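## Task

On the console, end with the MODE knob pressed in, the CHECK switch on, the PROGRAM selector on P2 and the lever on HOLD. The UNDER or OVER light must never light, not even briefly. It lights whenever MODE is out, CHECK is on and the lever sits at CYCLE all at once while PROGRAM is on anything but P2. The console is loose on the table: letting it rise or tilt visibly and then fall back costs credit. A setting that stays put only because the robot is holding it at the end does not count. Nothing may be pushed or knocked off the table.

## Robot and tools

Robot: two six-joint arms, left_arm and right_arm, each ending in a two-finger gripper. The names are labels only; left_arm stands on the +y side of the scene. Do not let the arms collide or shove each other.

Frame: one shared scene frame for everything. Origin on the table surface midway between the arms, +x out across the table, +z upward. Positions are in metres, orientations are unit quaternions written w first (qw, qx, qy, qz). A gripper's fingers extend along its own +z axis and spread along its own y axis. The reported end_effector_position is the spot between the pads when closed, roughly 2 cm short of the fingertips; closing pushes the tips about 10 mm further along +z. Reported hand positions can be somewhat off, more so when an arm reaches far.

Row layout (used by both motion tools): exactly 16 numbers, always for both arms even if one is idle. First left_arm: x, y, z, qw, qx, qy, qz, opening; then right_arm in the same eight-number order. x, y, z and the quaternion are an absolute target pose for that gripper in the scene frame, not an offset. Opening runs from -1 (closed) to +1 (fully open, 0.084 m). To keep an arm still, resend its exact last reported pose and desired opening; to keep an orientation, repeat one fixed quaternion rather than copying the drifting reported one.

execute_actions(actions): a list of actions; each action is a table of 1 to 15 rows, one row per 1/30 s step, and if shorter the final row repeats to fill 15 steps (an action is 0.5 s). An empty list just returns state and images. Each step, the commanded pose is clipped to at most 70 mm and 16 degrees away from the gripper's measured pose, and the arm follows by damped inverse kinematics, favouring position over orientation. So a distant target needs several actions; after an action the arm continues only up to its last clipped pose. An action is rejected for both arms if any target lies more than 0.6 m from that gripper's current position along any of the gripper's own axes; if the first action fails this, or any action is malformed, nothing in the call runs.

move(target, speed, blocking): target is one 16-number row as above (absolute poses). speed is the path's top speed in m/s, 0.002 to 0.5 (default 0.25); rotation is capped at twice that value in rad/s. Both grippers travel straight lines that finish together, taking 0.5 to 10 s (cut off at 10 s). The opening is applied at the start. Paths ignore obstacles and the other arm; grippers trail and may overshoot the speed, especially near full reach. Faster contact and targets set deeper past a surface mean harder presses. blocking=false returns after 0.5 s while motion continues; then only wait or stop are accepted until a result shows the move ended. The extra 'move:' line reports the ending (done, off_target, moving, held, fault) and limits: paced means the sent pose was clipped, held means a check blocked steps (the arm may then jump ahead faster). Distances to each pose are also given.

wait(seconds): 0 to 10; arms keep their last command, a running move keeps going and the wait returns early if it finishes. stop(): brakes a running move; needs stopping distance; fingers continue. zoom_image(camera, region): region [x0, y0, x1, y1] in pixels with (0,0) top-left, at most 504 by 504; cameras are cam_high, cam_low, cam_left_wrist, cam_right_wrist, all 504x504. Approximate intrinsics and world-to-camera transforms are supplied, accurate to a few degrees and millimetres. finished_scene(scene): pass the current scene's number; it ends that scene irreversibly after the last command is held and reports success.

Results: each arm's gripper pose and velocities, 'Hand target' lines (the pose the controller is currently heading to), grip_measured (finger opening on the command scale), 'pose unreachable' when a clearance check altered or blocked an arm's command, MOTOR HOT warnings from 65 °C and an OVER-TEMPERATURE FAULT at 80 °C, which brakes that arm until cool.

Gripping: command an opening clearly below grip_measured to hold; the gap sets the squeeze, up to about 24 N per pad for parts up to about 6 cm. Fast closing can press harder.

Limits and hazards: joint ranges in rad are waist and forearm roll and wrist roll ±6.283, shoulder ±2.304, elbow -4.224 to 0.061, wrist pitch ±2.164. Load limits in N m: waist and shoulder 53.4, elbow 44.5, forearm roll 24, wrist pitch and wrist roll 16.9. Exceeding one triggers a torque fault: the arm backs off, sits for 10 s and the remainder of the call is dropped. The simulation keeps running while replies are composed. Avoid hard impacts, slams, heavy pushes, lifting or tipping the loose console, and anything leaving the table; smooth, low-effort motion is preferred.

Each tool is called after "Emit:" by a JSON object that holds its "method" and its "body", one argument or row to a line.

## Session

Emit:
{"method": "execute_actions", "body": {
  "actions": []
}}

Scene clock: 0.00 s.
left_arm: end_effector_position=(+0.7535, +0.0382, +0.2291) grip_measured=+1.00 end_effector_quat_wxyz=(+0.244, +0.637, -0.703, +0.200) end_effector_velocity=(+0.000, -0.000, +0.001) end_effector_angular_velocity=(-0.001, -0.000, -0.000) | right_arm: end_effector_position=(+0.2571, -0.6568, +0.1021) grip_measured=+1.00 end_effector_quat_wxyz=(-0.010, +0.252, +0.968, +0.001) end_effector_velocity=(+0.000, -0.000, +0.000) end_effector_angular_velocity=(-0.000, -0.000, -0.000)
Joint positions: left_arm=[-0.074 -1.058 -1.997 -0.78  -1.006  1.846  0.084] | right_arm=[-0.662 -0.335 -0.544 -0.036 -0.227  2.879  0.084]
Joint velocities: left_arm=[-0.     0.    -0.001 -0.    -0.    -0.     0.   ] | right_arm=[ 0.    -0.    -0.001  0.    -0.     0.     0.   ]
Motor temperatures (°C, as the motors report them): left_arm=[20 22 26 23 27 26] | right_arm=[22 20 24 24 27 24]
Hand target (left_arm): +0.754, +0.038, +0.229; -0.244, -0.637, +0.703, -0.200
Hand target (right_arm): +0.257, -0.657, +0.102; -0.010, +0.252, +0.968, +0.001
camera_calibration (this result's frames):
cam_left_wrist: T_world_to_cam=[[-0.993144, 0.110753, 0.0374097, 0.766327], [0.0655634, 0.792659, -0.60613, 0.131757], [-0.0967836, -0.599521, -0.794485, 0.407703], [0, 0, 0, 1]] pos_world=[0.791893, 0.0551158, 0.375108]
cam_right_wrist: T_world_to_cam=[[0.503466, 0.863881, -0.015226, 0.474734], [0.863939, -0.503578, -0.00445863, -0.490207], [-0.0115192, -0.0109095, -0.999874, 0.229719], [0, 0, 0, 1]] pos_world=[0.187142, -0.654465, 0.234732]

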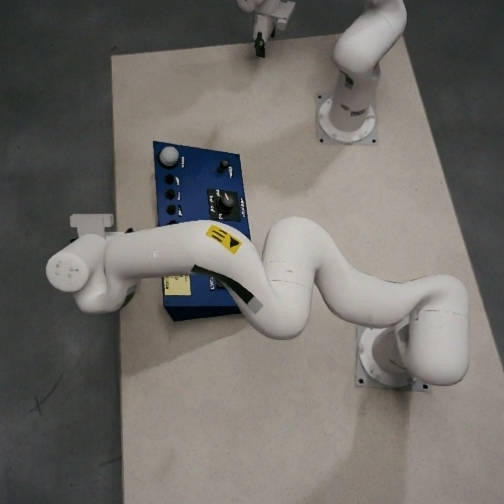

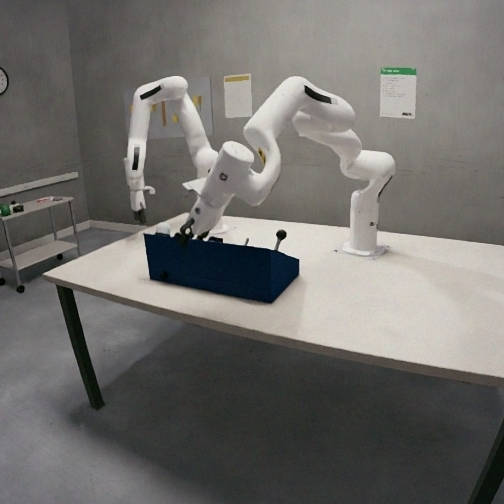

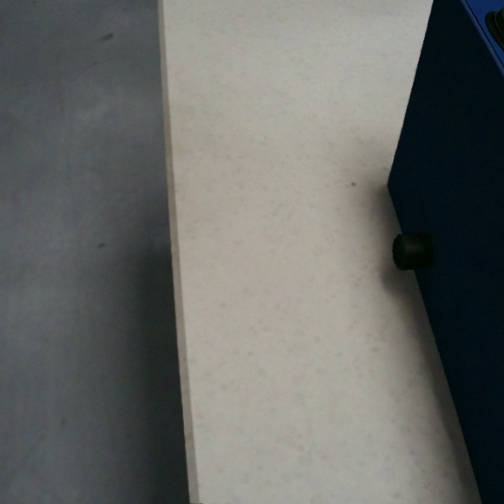

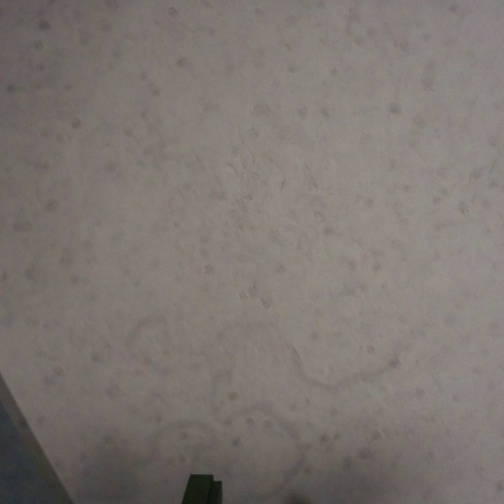

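Emit:
{"method": "zoom_image", "body": {
  "camera": "cam_high",
  "region": [140, 130, 290, 330]
}}

Emit:
{"method": "zoom_image", "body": {
  "camera": "cam_low",
  "region": [130, 200, 320, 310]
}}

Region (140, 130, 290, 330) of cam_high's 504x504 image, scaled by 2.520, with more detail than that image has; it fills the left 378 columns of this view, and the rest is white.

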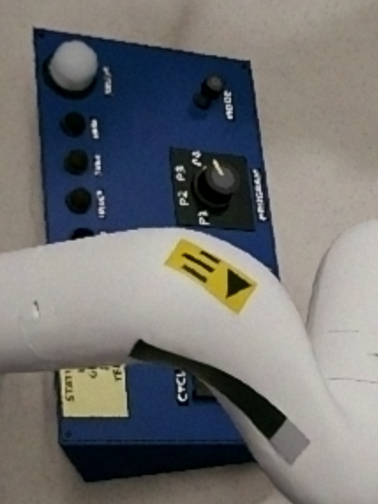

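Region (130, 200, 320, 310) of cam_low's 504x504 image, scaled by 2.653, with more detail than that image has; it fills the top 292 rows of this view, and the rest is white.

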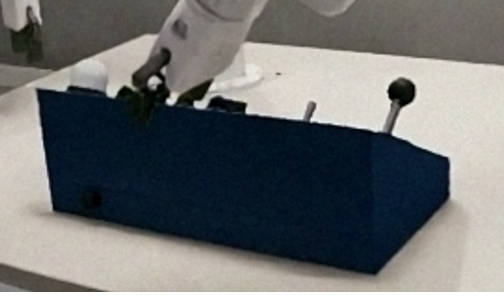

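Emit:
{"method": "move", "body": {
  "target": [0.38, 0.09, 0.38, 0.0, 1.0, 0.0, 0.0, -1.0, 0.50, -0.12, 0.36, 0.0, 0.0, 1.0, 0.0, 1.0],
  "speed": 0.3
}}

Scene clock: 16.53 s.
left_arm: end_effector_position=(+0.3799, +0.0882, +0.3805) grip_measured=-1.00 end_effector_quat_wxyz=(+0.001, +1.000, -0.001, -0.001) end_effector_velocity=(-0.002, +0.000, +0.001) end_effector_angular_velocity=(+0.006, +0.000, +0.007) | right_arm: end_effector_position=(+0.4989, -0.1199, +0.3599) grip_measured=+1.00 end_effector_quat_wxyz=(+0.000, -0.000, +1.000, +0.001) end_effector_velocity=(+0.002, +0.002, +0.001) end_effector_angular_velocity=(-0.001, +0.002, +0.001)
Joint positions: left_arm=[-0.519 -0.078 -1.023 -0.003 -0.946 -0.719  0.   ] | right_arm=[ 0.658 -0.335 -1.28   0.003 -0.944  3.654  0.084]
Joint velocities: left_arm=[-0.005  0.002 -0.     0.006 -0.007 -0.016  0.   ] | right_arm=[ 0.001 -0.007 -0.011 -0.    -0.006  0.001 -0.   ]
Motor temperatures (°C, as the motors report them): left_arm=[20 22 26 23 27 26] | right_arm=[22 20 24 24 27 24]
Hand target (left_arm): +0.380, +0.088, +0.381; +0.000, +1.000, -0.001, -0.001
Hand target (right_arm): +0.499, -0.120, +0.360; -0.000, -0.000, +1.000, +0.001
Off the commanded pose (left_arm): 0.002 m, 0 deg.
Off the commanded pose (right_arm): 0.001 m, 0 deg.
move: done
camera_calibration (this result's frames):
cam_left_wrist: T_world_to_cam=[[0.000035747, -0.999964, 0.00854153, 0.115717], [-0.999968, -0.000104389, -0.008036, 0.455491], [0.0080366, -0.00854097, -0.999931, 0.507995], [0, 0, 0, 1]] pos_world=[0.45139, 0.120099, 0.510632]
cam_right_wrist: T_world_to_cam=[[0.0192576, 0.999763, -0.0101048, 0.149083], [0.999703, -0.0191036, 0.0151273, -0.444231], [0.0149307, -0.0103932, -0.999835, 0.482991], [0, 0, 0, 1]] pos_world=[0.434017, -0.152514, 0.491138]

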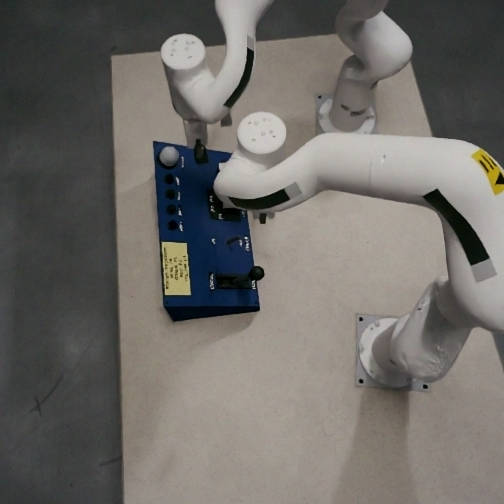

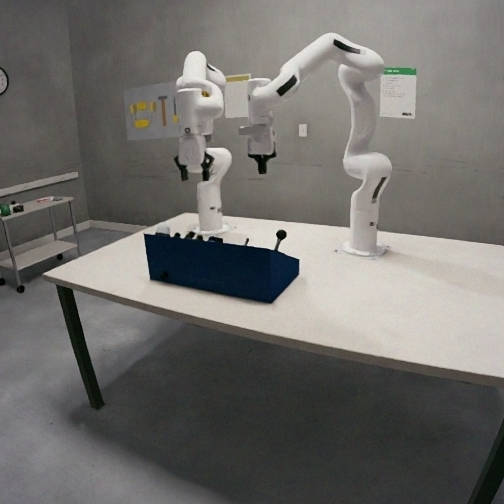

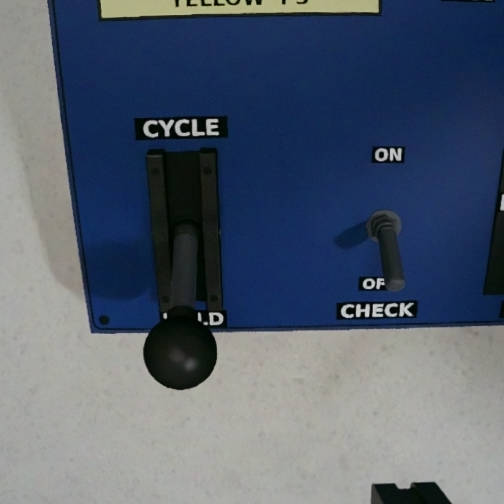

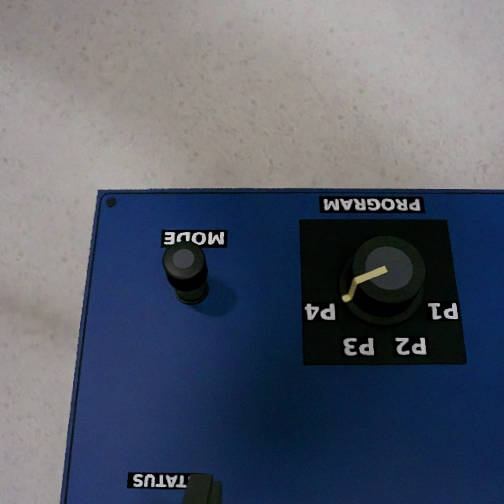

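Emit:
{"method": "move", "body": {
  "target": [0.384, 0.033, 0.168, 0.0, 0.974, 0.0, 0.225, -1.0, 0.50, -0.12, 0.36, 0.0, 0.0, 1.0, 0.0, 1.0],
  "speed": 0.2
}}

Scene clock: 54.33 s.
left_arm: end_effector_position=(+0.3833, +0.0335, +0.1678) grip_measured=-1.00 end_effector_quat_wxyz=(-0.002, +0.975, -0.000, +0.223) end_effector_velocity=(-0.000, +0.000, -0.000) end_effector_angular_velocity=(-0.007, -0.021, -0.001) | right_arm: end_effector_position=(+0.5000, -0.1200, +0.3600) grip_measured=+1.00 end_effector_quat_wxyz=(+0.000, -0.000, +1.000, +0.000) end_effector_velocity=(-0.000, +0.000, -0.000) end_effector_angular_velocity=(-0.000, +0.001, +0.000)
Joint positions: left_arm=[-0.773 -0.367 -0.747  1.272 -0.388 -2.178  0.   ] | right_arm=[ 0.658 -0.337 -1.284  0.    -0.946  3.656  0.084]
Joint velocities: left_arm=[-0.007  0.003  0.012  0.071 -0.006 -0.078  0.   ] | right_arm=[ 0.    -0.     0.001  0.     0.    -0.     0.   ]
Motor temperatures (°C, as the motors report them): left_arm=[20 22 27 23 27 26] | right_arm=[22 20 25 24 27 24]
Hand target (left_arm): +0.383, +0.034, +0.168; -0.001, +0.975, -0.000, +0.224
Hand target (right_arm): +0.500, -0.120, +0.360; +0.000, -0.000, +1.000, +0.000
Off the commanded pose (left_arm): 0.001 m, 0 deg.
Off the commanded pose (right_arm): 0.000 m, 0 deg.
move: done
camera_calibration (this result's frames):
cam_left_wrist: T_world_to_cam=[[-0.000376756, -0.99999, 0.00436802, 0.0636826], [-0.896615, -0.0015964, -0.442807, 0.490588], [0.44281, -0.00408326, -0.896606, 0.110621], [0, 0, 0, 1]] pos_world=[0.390909, 0.0649169, 0.316142]
cam_right_wrist: T_world_to_cam=[[0.0192931, 0.999736, -0.0124942, 0.150022], [0.999703, -0.0191035, 0.0151163, -0.445334], [0.0148736, -0.0127821, -0.999808, 0.48277], [0, 0, 0, 1]] pos_world=[0.435127, -0.152319, 0.491283]

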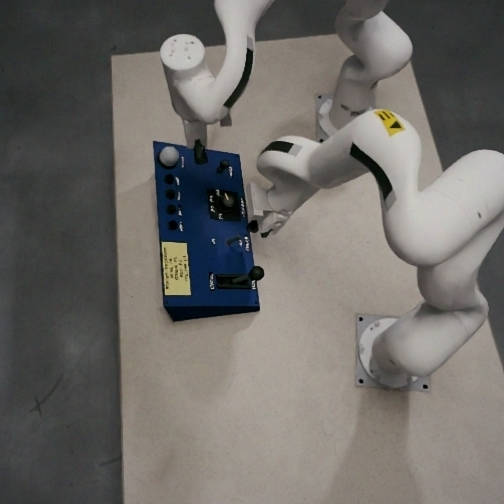

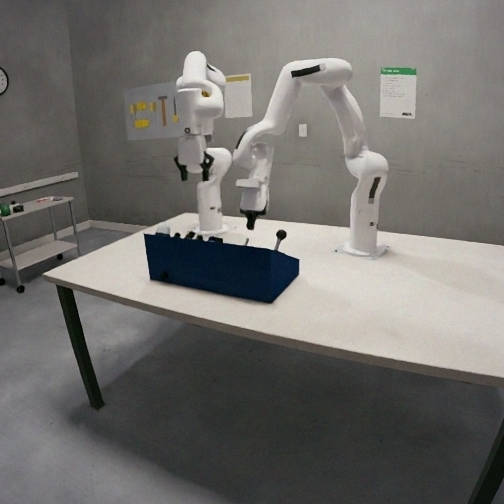

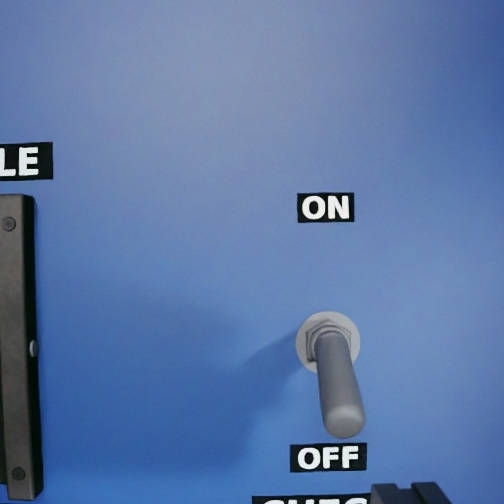

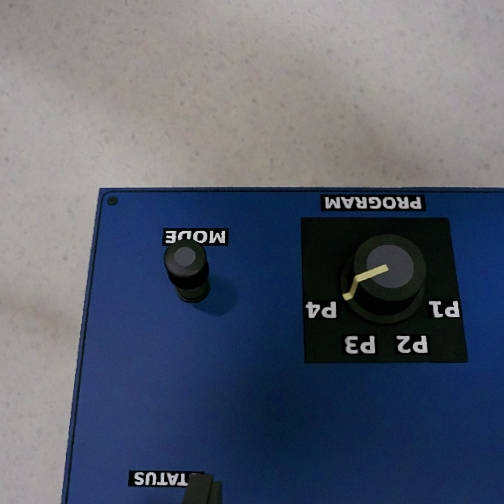

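Emit:
{"method": "move", "body": {
  "target": [0.3987, 0.040, 0.1195, 0.0, 0.974, 0.0, 0.225, -1.0, 0.50, -0.12, 0.36, 0.0, 0.0, 1.0, 0.0, 1.0],
  "speed": 0.06
}}

Emit:
{"method": "zoom_image", "body": {
  "camera": "cam_low",
  "region": [170, 190, 310, 280]
}}

Scene clock: 68.30 s.
left_arm: end_effector_position=(+0.3984, +0.0402, +0.1198) grip_measured=-1.00 end_effector_quat_wxyz=(-0.001, +0.974, +0.000, +0.224) end_effector_velocity=(+0.001, +0.000, -0.003) end_effector_angular_velocity=(-0.005, -0.006, -0.001) | right_arm: end_effector_position=(+0.5000, -0.1200, +0.3600) grip_measured=+1.00 end_effector_quat_wxyz=(+0.000, -0.000, +1.000, -0.000) end_effector_velocity=(+0.000, -0.000, -0.000) end_effector_angular_velocity=(+0.000, +0.000, -0.000)
Joint positions: left_arm=[-0.738 -0.481 -0.754  1.585 -0.363 -2.477  0.   ] | right_arm=[ 0.658 -0.337 -1.284  0.    -0.946  3.656  0.084]
Joint velocities: left_arm=[ 0.001 -0.005  0.004  0.048 -0.002 -0.049  0.   ] | right_arm=[-0. -0.  0.  0.  0.  0. -0.]
Motor temperatures (°C, as the motors report them): left_arm=[20 22 27 23 27 26] | right_arm=[22 20 25 24 27 24]
Hand target (left_arm): +0.399, +0.040, +0.119; -0.000, +0.974, +0.000, +0.225
Hand target (right_arm): +0.500, -0.120, +0.360; +0.000, +0.000, +1.000, -0.000
Off the commanded pose (left_arm): 0.000 m, 0 deg.
Off the commanded pose (right_arm): 0.000 m, 0 deg.
move: done
camera_calibration (this result's frames):
cam_left_wrist: T_world_to_cam=[[-0.0000734541, -0.999981, 0.00616449, 0.0702612], [-0.89488, -0.00268553, -0.446299, 0.482662], [0.446308, -0.00554926, -0.894862, 0.0594215], [0, 0, 0, 1]] pos_world=[0.405409, 0.0718859, 0.268153]
cam_right_wrist: T_world_to_cam=[[0.019296, 0.999736, -0.0124962, 0.150024], [0.999703, -0.0191065, 0.0151138, -0.445334], [0.0148711, -0.0127841, -0.999808, 0.48277], [0, 0, 0, 1]] pos_world=[0.435127, -0.152321, 0.491283]

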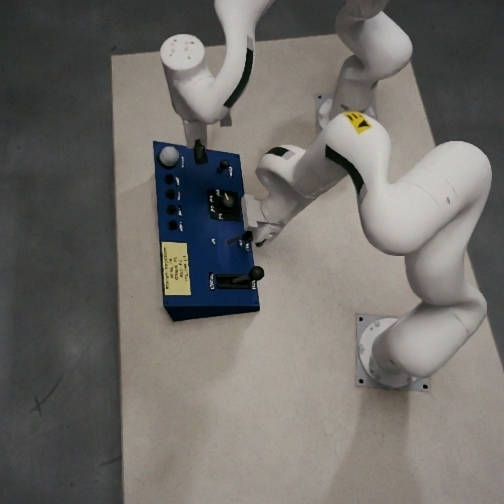

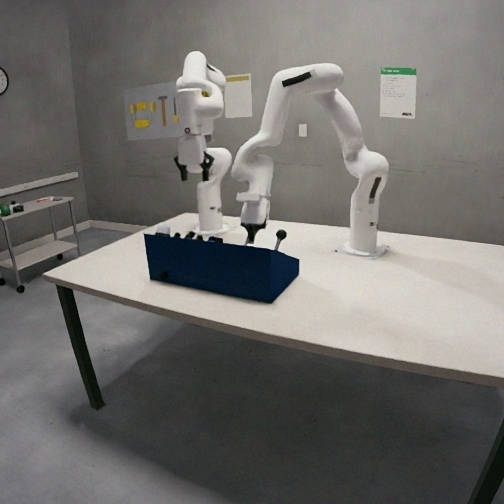

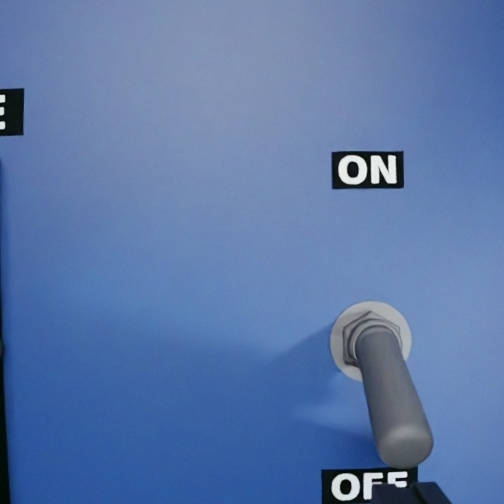

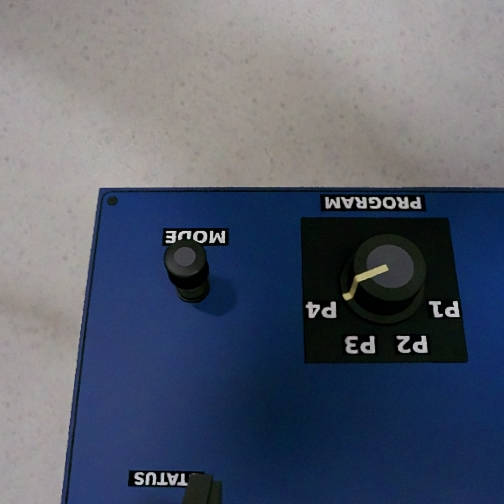

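Region (170, 190, 310, 280) of cam_low's 504x504 image, scaled by 3.600, with more detail than that image has; it fills the top 324 rows of this view, and the rest is white.

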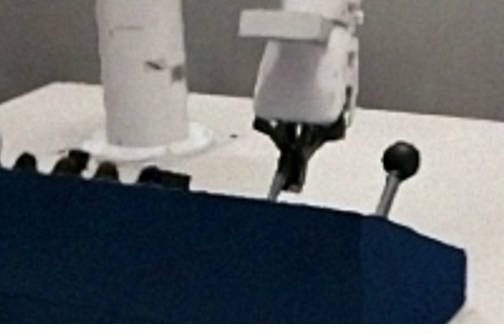

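Emit:
{"method": "move", "body": {
  "target": [0.4274, 0.040, 0.1290, 0.0, 0.974, 0.0, 0.225, -1.0, 0.50, -0.12, 0.36, 0.0, 0.0, 1.0, 0.0, 1.0],
  "speed": 0.03
}}

Scene clock: 74.03 s.
left_arm: end_effector_position=(+0.4271, +0.0400, +0.1289) grip_measured=-1.00 end_effector_quat_wxyz=(+0.000, +0.974, -0.000, +0.225) end_effector_velocity=(+0.003, -0.000, +0.001) end_effector_angular_velocity=(+0.001, +0.002, +0.000) | right_arm: end_effector_position=(+0.5000, -0.1200, +0.3600) grip_measured=+1.00 end_effector_quat_wxyz=(-0.000, +0.000, +1.000, +0.000) end_effector_velocity=(-0.000, +0.000, -0.000) end_effector_angular_velocity=(+0.000, +0.000, +0.001)
Joint positions: left_arm=[-0.687 -0.49  -0.801  1.535 -0.348 -2.372  0.   ] | right_arm=[ 0.658 -0.337 -1.284  0.    -0.946  3.656  0.084]
Joint velocities: left_arm=[ 0.005 -0.002 -0.007 -0.015  0.002  0.021  0.   ] | right_arm=[ 0.     0.     0.001  0.     0.    -0.001 -0.   ]
Motor temperatures (°C, as the motors report them): left_arm=[20 22 27 23 27 26] | right_arm=[22 20 25 24 27 24]
Hand target (left_arm): +0.427, +0.040, +0.129; +0.000, +0.974, -0.000, +0.225
Hand target (right_arm): +0.500, -0.120, +0.360; +0.000, +0.000, +1.000, -0.000
Off the commanded pose (left_arm): 0.000 m, 0 deg.
Off the commanded pose (right_arm): 0.000 m, 0 deg.
move: done
camera_calibration (this result's frames):
cam_left_wrist: T_world_to_cam=[[-0.000801541, -0.999968, 0.00795136, 0.0701146], [-0.894125, -0.0028441, -0.447809, 0.512239], [0.447817, -0.00746845, -0.894094, 0.0540692], [0, 0, 0, 1]] pos_world=[0.433849, 0.071973, 0.277171]
cam_right_wrist: T_world_to_cam=[[0.0192962, 0.999736, -0.0124961, 0.150024], [0.999703, -0.0191067, 0.0151137, -0.445333], [0.014871, -0.0127841, -0.999808, 0.48277], [0, 0, 0, 1]] pos_world=[0.435127, -0.152321, 0.491283]

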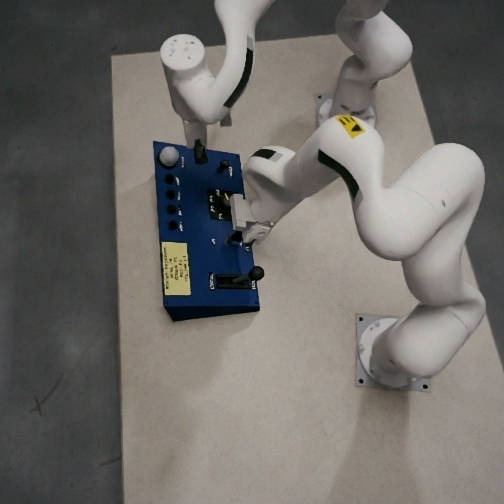

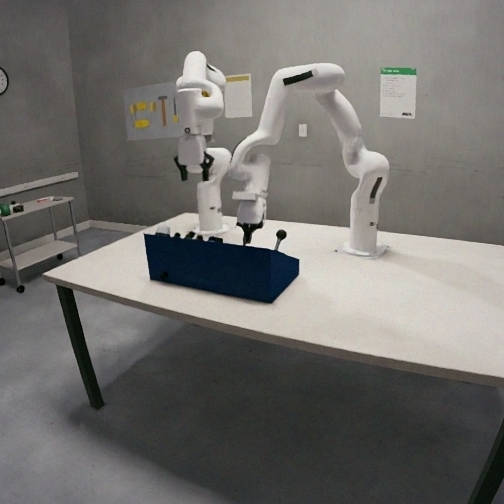

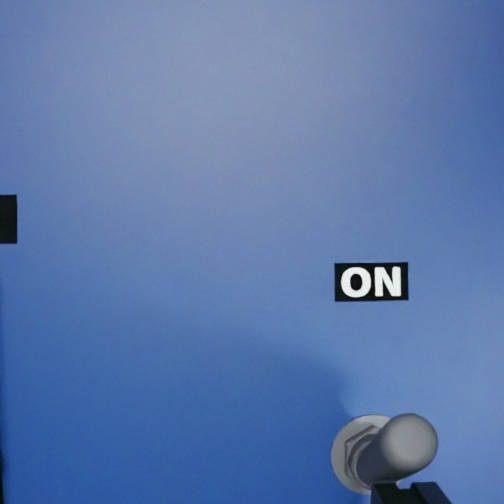

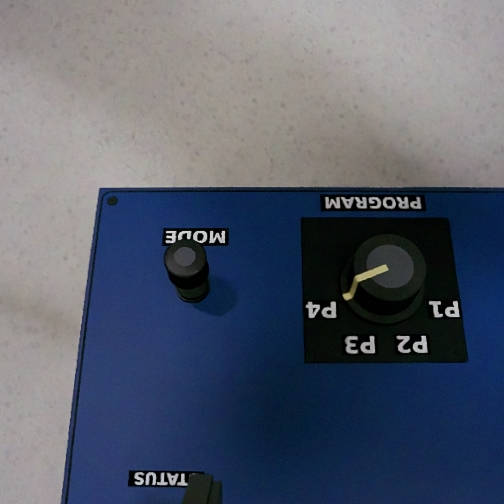

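Emit:
{"method": "move", "body": {
  "target": [0.28, 0.27, 0.35, 0.0, 0.974, 0.0, 0.225, -1.0, 0.411, -0.076, 0.205, 0.225, 0.0, 0.974, 0.0, 1.0],
  "speed": 0.2
}}

Scene clock: 87.27 s.
left_arm: end_effector_position=(+0.2800, +0.2688, +0.3508) grip_measured=-1.00 end_effector_quat_wxyz=(+0.001, +0.974, -0.000, +0.226) end_effector_velocity=(-0.000, +0.001, +0.000) end_effector_angular_velocity=(-0.001, +0.002, -0.000) | right_arm: end_effector_position=(+0.4107, -0.0761, +0.2050) grip_measured=+1.00 end_effector_quat_wxyz=(+0.223, -0.000, +0.975, +0.000) end_effector_velocity=(-0.000, -0.001, -0.000) end_effector_angular_velocity=(+0.002, -0.020, -0.003)
Joint positions: left_arm=[-0.531  0.712 -0.322  0.454 -0.737 -1.029  0.   ] | right_arm=[ 0.972 -0.284 -0.75  -1.153 -0.357  5.045  0.084]
Joint velocities: left_arm=[ 0.003  0.002  0.    -0.005 -0.001  0.007  0.   ] | right_arm=[ 0.007  0.003  0.011 -0.072 -0.005  0.079  0.   ]
Motor temperatures (°C, as the motors report them): left_arm=[20 22 27 23 27 26] | right_arm=[22 20 25 24 27 24]
Hand target (left_arm): +0.280, +0.269, +0.351; +0.001, +0.974, -0.000, +0.226
Hand target (right_arm): +0.411, -0.076, +0.205; +0.224, -0.000, +0.975, +0.000
Off the commanded pose (left_arm): 0.001 m, 0 deg.
Off the commanded pose (right_arm): 0.000 m, 0 deg.
move: done
camera_calibration (this result's frames):
cam_left_wrist: T_world_to_cam=[[-0.00165898, -0.999961, 0.00868556, 0.297018], [-0.893284, -0.00242219, -0.449487, 0.481051], [0.44949, -0.00850436, -0.893245, 0.319622], [0, 0, 0, 1]] pos_world=[0.286541, 0.300889, 0.499148]
cam_right_wrist: T_world_to_cam=[[0.0221082, 0.999753, -0.00234095, 0.102709], [0.893876, -0.018718, 0.447922, -0.398075], [0.447768, -0.0119953, -0.894069, 0.130294], [0, 0, 0, 1]] pos_world=[0.295218, -0.108572, 0.295039]

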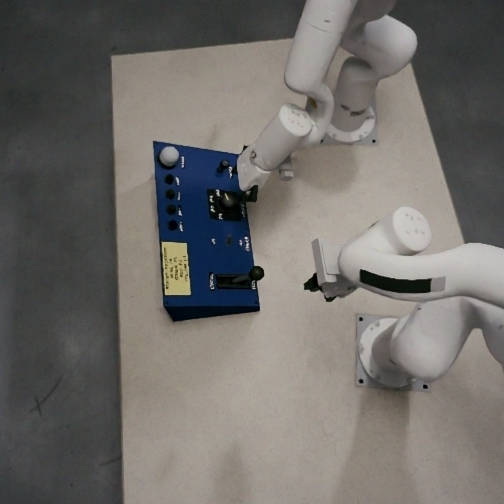

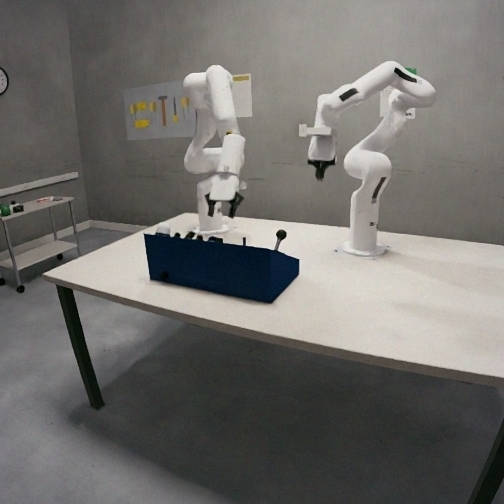

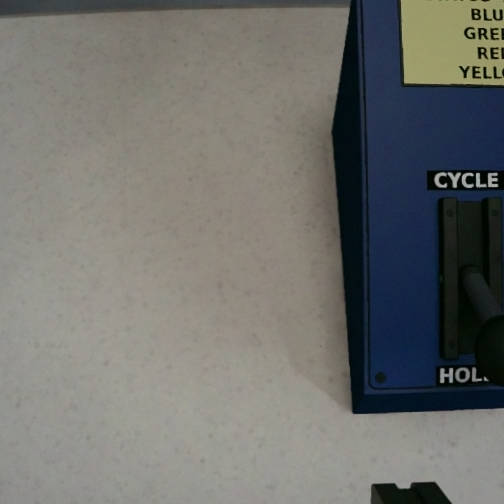

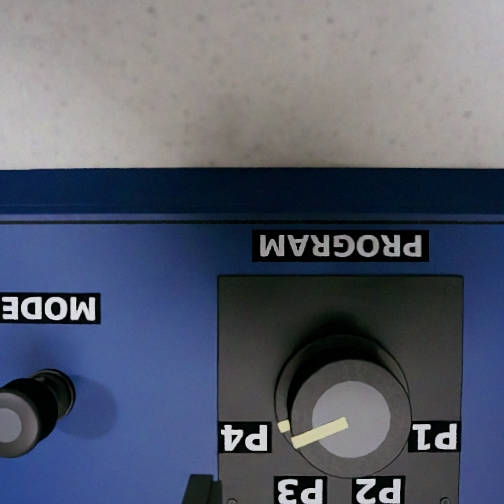

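Emit:
{"method": "move", "body": {
  "target": [0.28, 0.27, 0.35, 0.0, 0.974, 0.0, 0.225, -1.0, 0.4503, -0.0775, 0.1225, 0.225, 0.0, 0.974, 0.0, 1.0],
  "speed": 0.07
}}

Emit:
{"method": "zoom_image", "body": {
  "camera": "cam_high",
  "region": [170, 140, 290, 260]
}}

Emit:
{"method": "zoom_image", "body": {
  "camera": "cam_low",
  "region": [160, 190, 280, 270]
}}

Scene clock: 99.47 s.
left_arm: end_effector_position=(+0.2800, +0.2700, +0.3500) grip_measured=-1.00 end_effector_quat_wxyz=(+0.000, +0.974, +0.000, +0.225) end_effector_velocity=(-0.000, -0.000, -0.000) end_effector_angular_velocity=(-0.000, +0.000, -0.000) | right_arm: end_effector_position=(+0.4501, -0.0775, +0.1229) grip_measured=+1.00 end_effector_quat_wxyz=(+0.224, +0.000, +0.975, -0.001) end_effector_velocity=(+0.001, +0.000, -0.002) end_effector_angular_velocity=(+0.006, -0.008, +0.002)
Joint positions: left_arm=[-0.527  0.712 -0.321  0.451 -0.737 -1.023  0.   ] | right_arm=[ 0.909 -0.511 -0.815 -1.671 -0.31   5.529  0.084]
Joint velocities: left_arm=[-0.     0.     0.001 -0.     0.001 -0.     0.   ] | right_arm=[-0.001 -0.005  0.003 -0.058 -0.002  0.057 -0.   ]
Motor temperatures (°C, as the motors report them): left_arm=[20 22 28 23 27 26] | right_arm=[22 20 25 24 27 24]
Hand target (left_arm): +0.280, +0.270, +0.350; +0.000, +0.974, +0.000, +0.225
Hand target (right_arm): +0.450, -0.077, +0.123; +0.225, +0.000, +0.974, -0.000
Off the commanded pose (left_arm): 0.000 m, 0 deg.
Off the commanded pose (right_arm): 0.000 m, 0 deg.
move: done
camera_calibration (this result's frames):
cam_left_wrist: T_world_to_cam=[[-0.00062164, -0.999972, 0.00746643, 0.298323], [-0.894264, -0.00278563, -0.447532, 0.480336], [0.44754, -0.00695517, -0.894237, 0.319365], [0, 0, 0, 1]] pos_world=[0.286804, 0.301874, 0.498326]
cam_right_wrist: T_world_to_cam=[[0.023311, 0.99972, -0.00406725, 0.102651], [0.89257, -0.0189797, 0.450509, -0.396289], [0.450306, -0.0141321, -0.892763, 0.037752], [0, 0, 0, 1]] pos_world=[0.334323, -0.109611, 0.212653]

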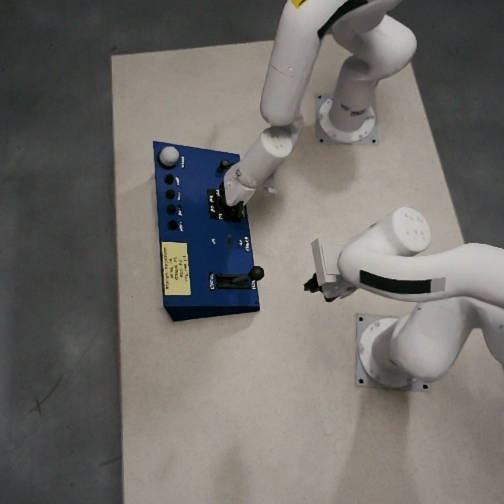

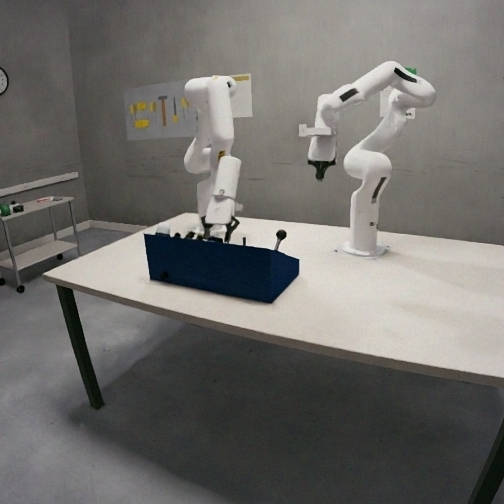

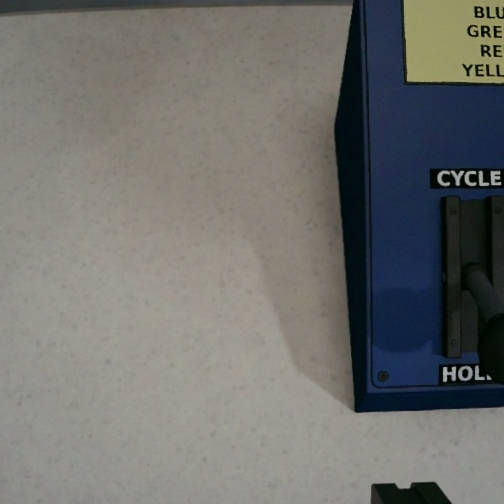

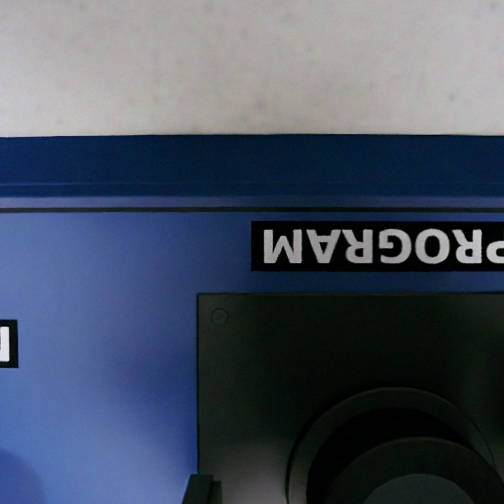

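Region (170, 140, 290, 260) of cam_high's 504x504 image, scaled by 4.200, with more detail than that image has.

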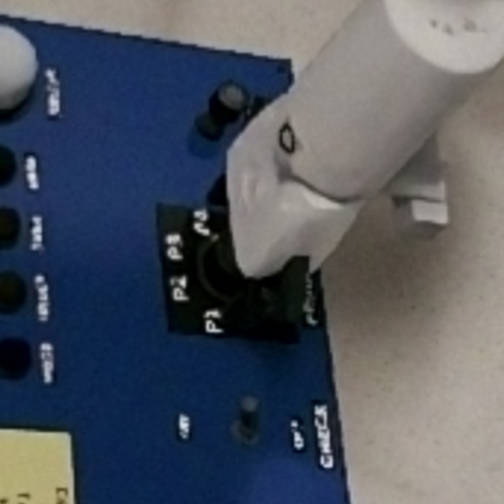

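Region (160, 190, 280, 270) of cam_low's 504x504 image, scaled by 4.200, with more detail than that image has.

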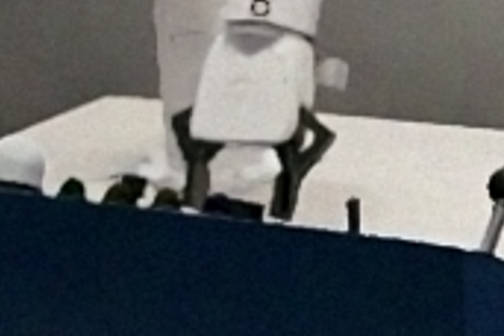

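Emit:
{"method": "execute_actions", "body": {
  "actions": [
    [[0.28,0.27,0.35,0,0.974,0,0.225,-1,0.4503,-0.0775,0.1225,0.225,0,0.974,0,0.8],[0.28,0.27,0.35,0,0.974,0,0.225,-1,0.4503,-0.0775,0.1225,0.225,0,0.974,0,0.7],[0.28,0.27,0.35,0,0.974,0,0.225,-1,0.4503,-0.0775,0.1225,0.225,0,0.974,0,0.6],[0.28,0.27,0.35,0,0.974,0,0.225,-1,0.4503,-0.0775,0.1225,0.225,0,0.974,0,0.5],[0.28,0.27,0.35,0,0.974,0,0.225,-1,0.4503,-0.0775,0.1225,0.225,0,0.974,0,0.4],[0.28,0.27,0.35,0,0.974,0,0.225,-1,0.4503,-0.0775,0.1225,0.225,0,0.974,0,0.32],[0.28,0.27,0.35,0,0.974,0,0.225,-1,0.4503,-0.0775,0.1225,0.225,0,0.974,0,0.25],[0.28,0.27,0.35,0,0.974,0,0.225,-1,0.4503,-0.0775,0.1225,0.225,0,0.974,0,0.2],[0.28,0.27,0.35,0,0.974,0,0.225,-1,0.4503,-0.0775,0.1225,0.225,0,0.974,0,0.16],[0.28,0.27,0.35,0,0.974,0,0.225,-1,0.4503,-0.0775,0.1225,0.225,0,0.974,0,0.13],[0.28,0.27,0.35,0,0.974,0,0.225,-1,0.4503,-0.0775,0.1225,0.225,0,0.974,0,0.1]],
    [[0.28,0.27,0.35,0,0.974,0,0.225,-1,0.4503,-0.0775,0.1225,0.225,0,0.974,0,0.07],[0.28,0.27,0.35,0,0.974,0,0.225,-1,0.4503,-0.0775,0.1225,0.225,0,0.974,0,0.04],[0.28,0.27,0.35,0,0.974,0,0.225,-1,0.4503,-0.0775,0.1225,0.225,0,0.974,0,0.0],[0.28,0.27,0.35,0,0.974,0,0.225,-1,0.4503,-0.0775,0.1225,0.225,0,0.974,0,-0.05],[0.28,0.27,0.35,0,0.974,0,0.225,-1,0.4503,-0.0775,0.1225,0.225,0,0.974,0,-0.1],[0.28,0.27,0.35,0,0.974,0,0.225,-1,0.4503,-0.0775,0.1225,0.225,0,0.974,0,-0.2],[0.28,0.27,0.35,0,0.974,0,0.225,-1,0.4503,-0.0775,0.1225,0.225,0,0.974,0,-0.3],[0.28,0.27,0.35,0,0.974,0,0.225,-1,0.4503,-0.0775,0.1225,0.225,0,0.974,0,-0.4]]
  ]
}}

Scene clock: 109.77 s.
left_arm: end_effector_position=(+0.2800, +0.2700, +0.3500) grip_measured=-1.00 end_effector_quat_wxyz=(+0.000, +0.974, -0.000, +0.225) end_effector_velocity=(+0.000, +0.000, +0.000) end_effector_angular_velocity=(-0.001, -0.001, +0.000) | right_arm: end_effector_position=(+0.4503, -0.0774, +0.1225) grip_measured=-0.01 end_effector_quat_wxyz=(+0.225, -0.000, +0.974, +0.000) end_effector_velocity=(-0.000, +0.000, +0.000) end_effector_angular_velocity=(-0.000, -0.000, +0.001)
Joint positions: left_arm=[-0.527  0.712 -0.321  0.451 -0.737 -1.023  0.   ] | right_arm=[ 0.908 -0.511 -0.814 -1.683 -0.31   5.542  0.044]
Joint velocities: left_arm=[ 0.  0. -0.  0.  0.  0.  0.] | right_arm=[ 0.    -0.    -0.    -0.001 -0.    -0.     0.   ]
Motor temperatures (°C, as the motors report them): left_arm=[20 21 28 23 27 26] | right_arm=[22 20 25 24 27 24]
Hand target (left_arm): +0.280, +0.270, +0.350; +0.000, +0.974, +0.000, +0.225
Hand target (right_arm): +0.450, -0.078, +0.123; +0.225, -0.000, +0.974, +0.000
Off the commanded pose (left_arm): 0.000 m, 0 deg.
Off the commanded pose (right_arm): 0.000 m, 0 deg.
camera_calibration (this result's frames):
cam_left_wrist: T_world_to_cam=[[-0.000623239, -0.999972, 0.00745326, 0.29833], [-0.894271, -0.00277819, -0.447517, 0.480329], [0.447525, -0.00694414, -0.894244, 0.319365], [0, 0, 0, 1]] pos_world=[0.286807, 0.301874, 0.498322]
cam_right_wrist: T_world_to_cam=[[0.0226309, 0.999741, -0.00244055, 0.102651], [0.891859, -0.0190856, 0.451911, -0.396173], [0.451747, -0.0124038, -0.89206, 0.0367546], [0, 0, 0, 1]] pos_world=[0.334404, -0.10973, 0.212073]

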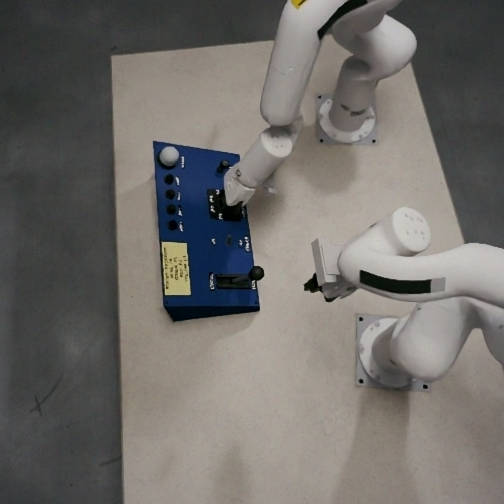

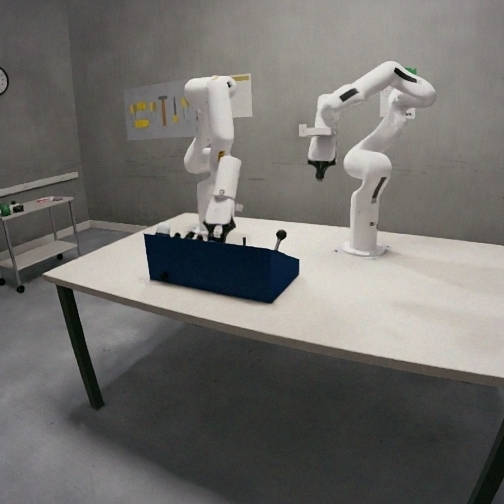

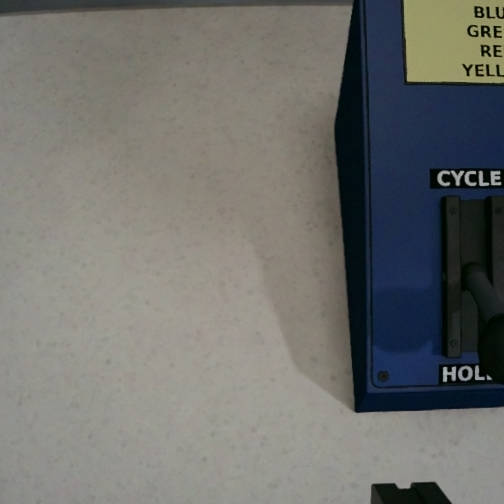

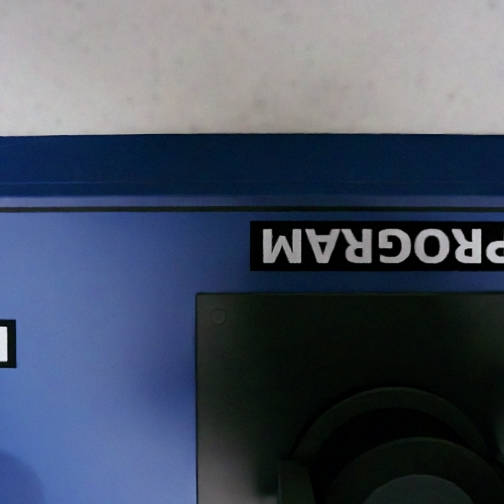

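Emit:
{"method": "move", "body": {
  "target": [0.28, 0.27, 0.35, 0.0, 0.974, 0.0, 0.225, -1.0, 0.4503, -0.0775, 0.1225, 0.159, -0.689, 0.689, -0.159, -0.5],
  "speed": 0.25
}}

Emit:
{"method": "zoom_image", "body": {
  "camera": "cam_high",
  "region": [140, 130, 290, 280]
}}

Scene clock: 117.87 s.
left_arm: end_effector_position=(+0.2800, +0.2700, +0.3500) grip_measured=-1.00 end_effector_quat_wxyz=(-0.000, +0.974, -0.000, +0.225) end_effector_velocity=(+0.000, +0.000, +0.000) end_effector_angular_velocity=(+0.000, -0.000, +0.000) | right_arm: end_effector_position=(+0.4472, -0.0759, +0.1207) grip_measured=-0.01 end_effector_quat_wxyz=(-0.160, +0.690, -0.689, +0.152) end_effector_velocity=(+0.000, -0.001, +0.000) end_effector_angular_velocity=(-0.020, +0.010, +0.002)
Joint positions: left_arm=[-0.527  0.712 -0.321  0.451 -0.737 -1.023  0.   ] | right_arm=[ 0.908 -0.511 -0.81  -1.7   -0.295  3.988  0.044]
Joint velocities: left_arm=[ 0.001  0.    -0.001 -0.    -0.     0.001  0.   ] | right_arm=[ 0.002 -0.005 -0.012  0.095 -0.003 -0.101  0.   ]
Motor temperatures (°C, as the motors report them): left_arm=[20 21 28 23 27 26] | right_arm=[22 20 25 24 27 24]
Hand target (left_arm): +0.280, +0.270, +0.350; +0.000, +0.974, -0.000, +0.225
Hand target (right_arm): +0.450, -0.078, +0.122; -0.159, +0.689, -0.689, +0.159
Off the commanded pose (left_arm): 0.000 m, 0 deg.
Off the commanded pose (right_arm): 0.004 m, 1 deg.
move: off_target (right_arm)
camera_calibration (this result's frames):
cam_left_wrist: T_world_to_cam=[[-0.000623332, -0.999972, 0.00745313, 0.29833], [-0.894271, -0.00277805, -0.447517, 0.48033], [0.447525, -0.00694407, -0.894244, 0.319365], [0, 0, 0, 1]] pos_world=[0.286807, 0.301874, 0.498322]
cam_right_wrist: T_world_to_cam=[[-0.897567, 0.0201972, -0.440416, 0.491256], [0.00654054, 0.99945, 0.0325045, 0.131253], [0.440831, 0.0262944, -0.897205, 0.0449344], [0, 0, 0, 1]] pos_world=[0.420268, -0.142285, 0.252406]

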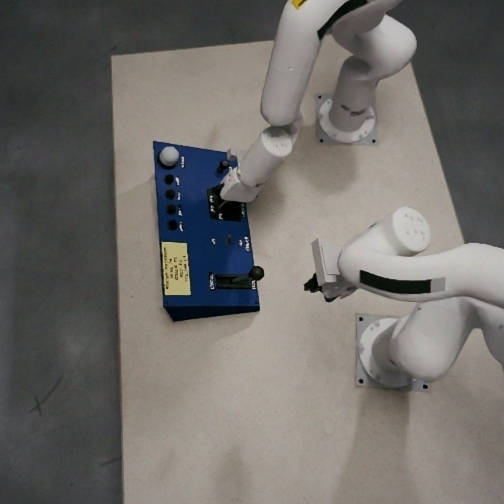

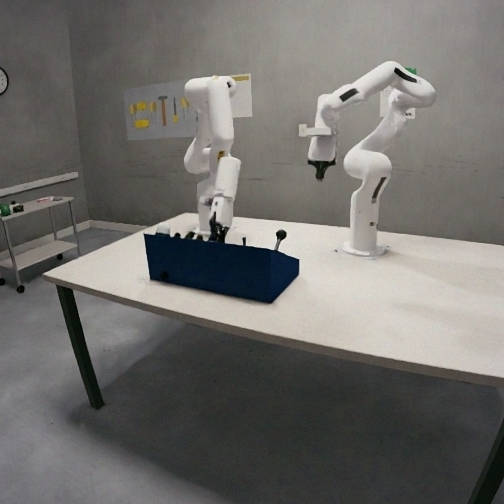

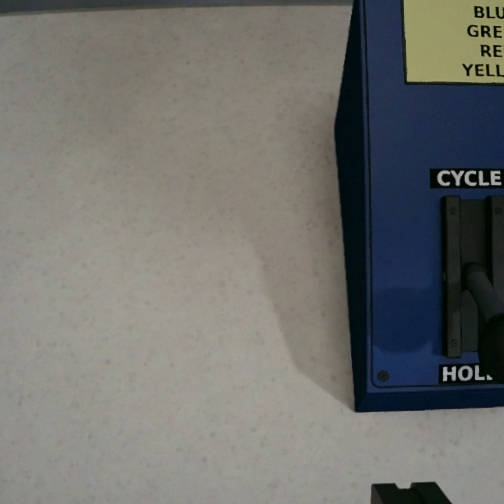

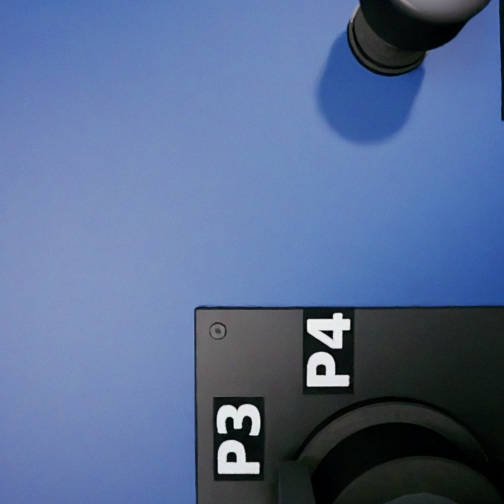

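Region (140, 130, 290, 280) of cam_high's 504x504 image, scaled by 3.360, with more detail than that image has.

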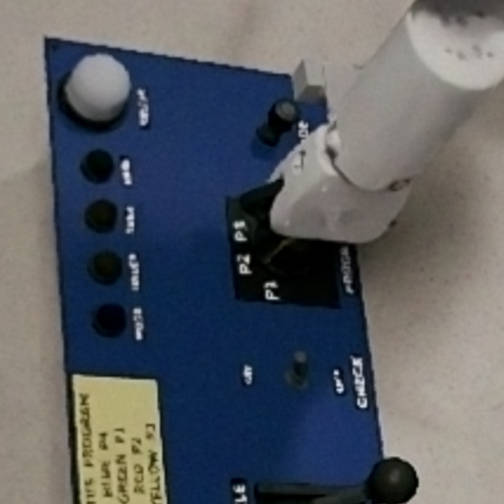

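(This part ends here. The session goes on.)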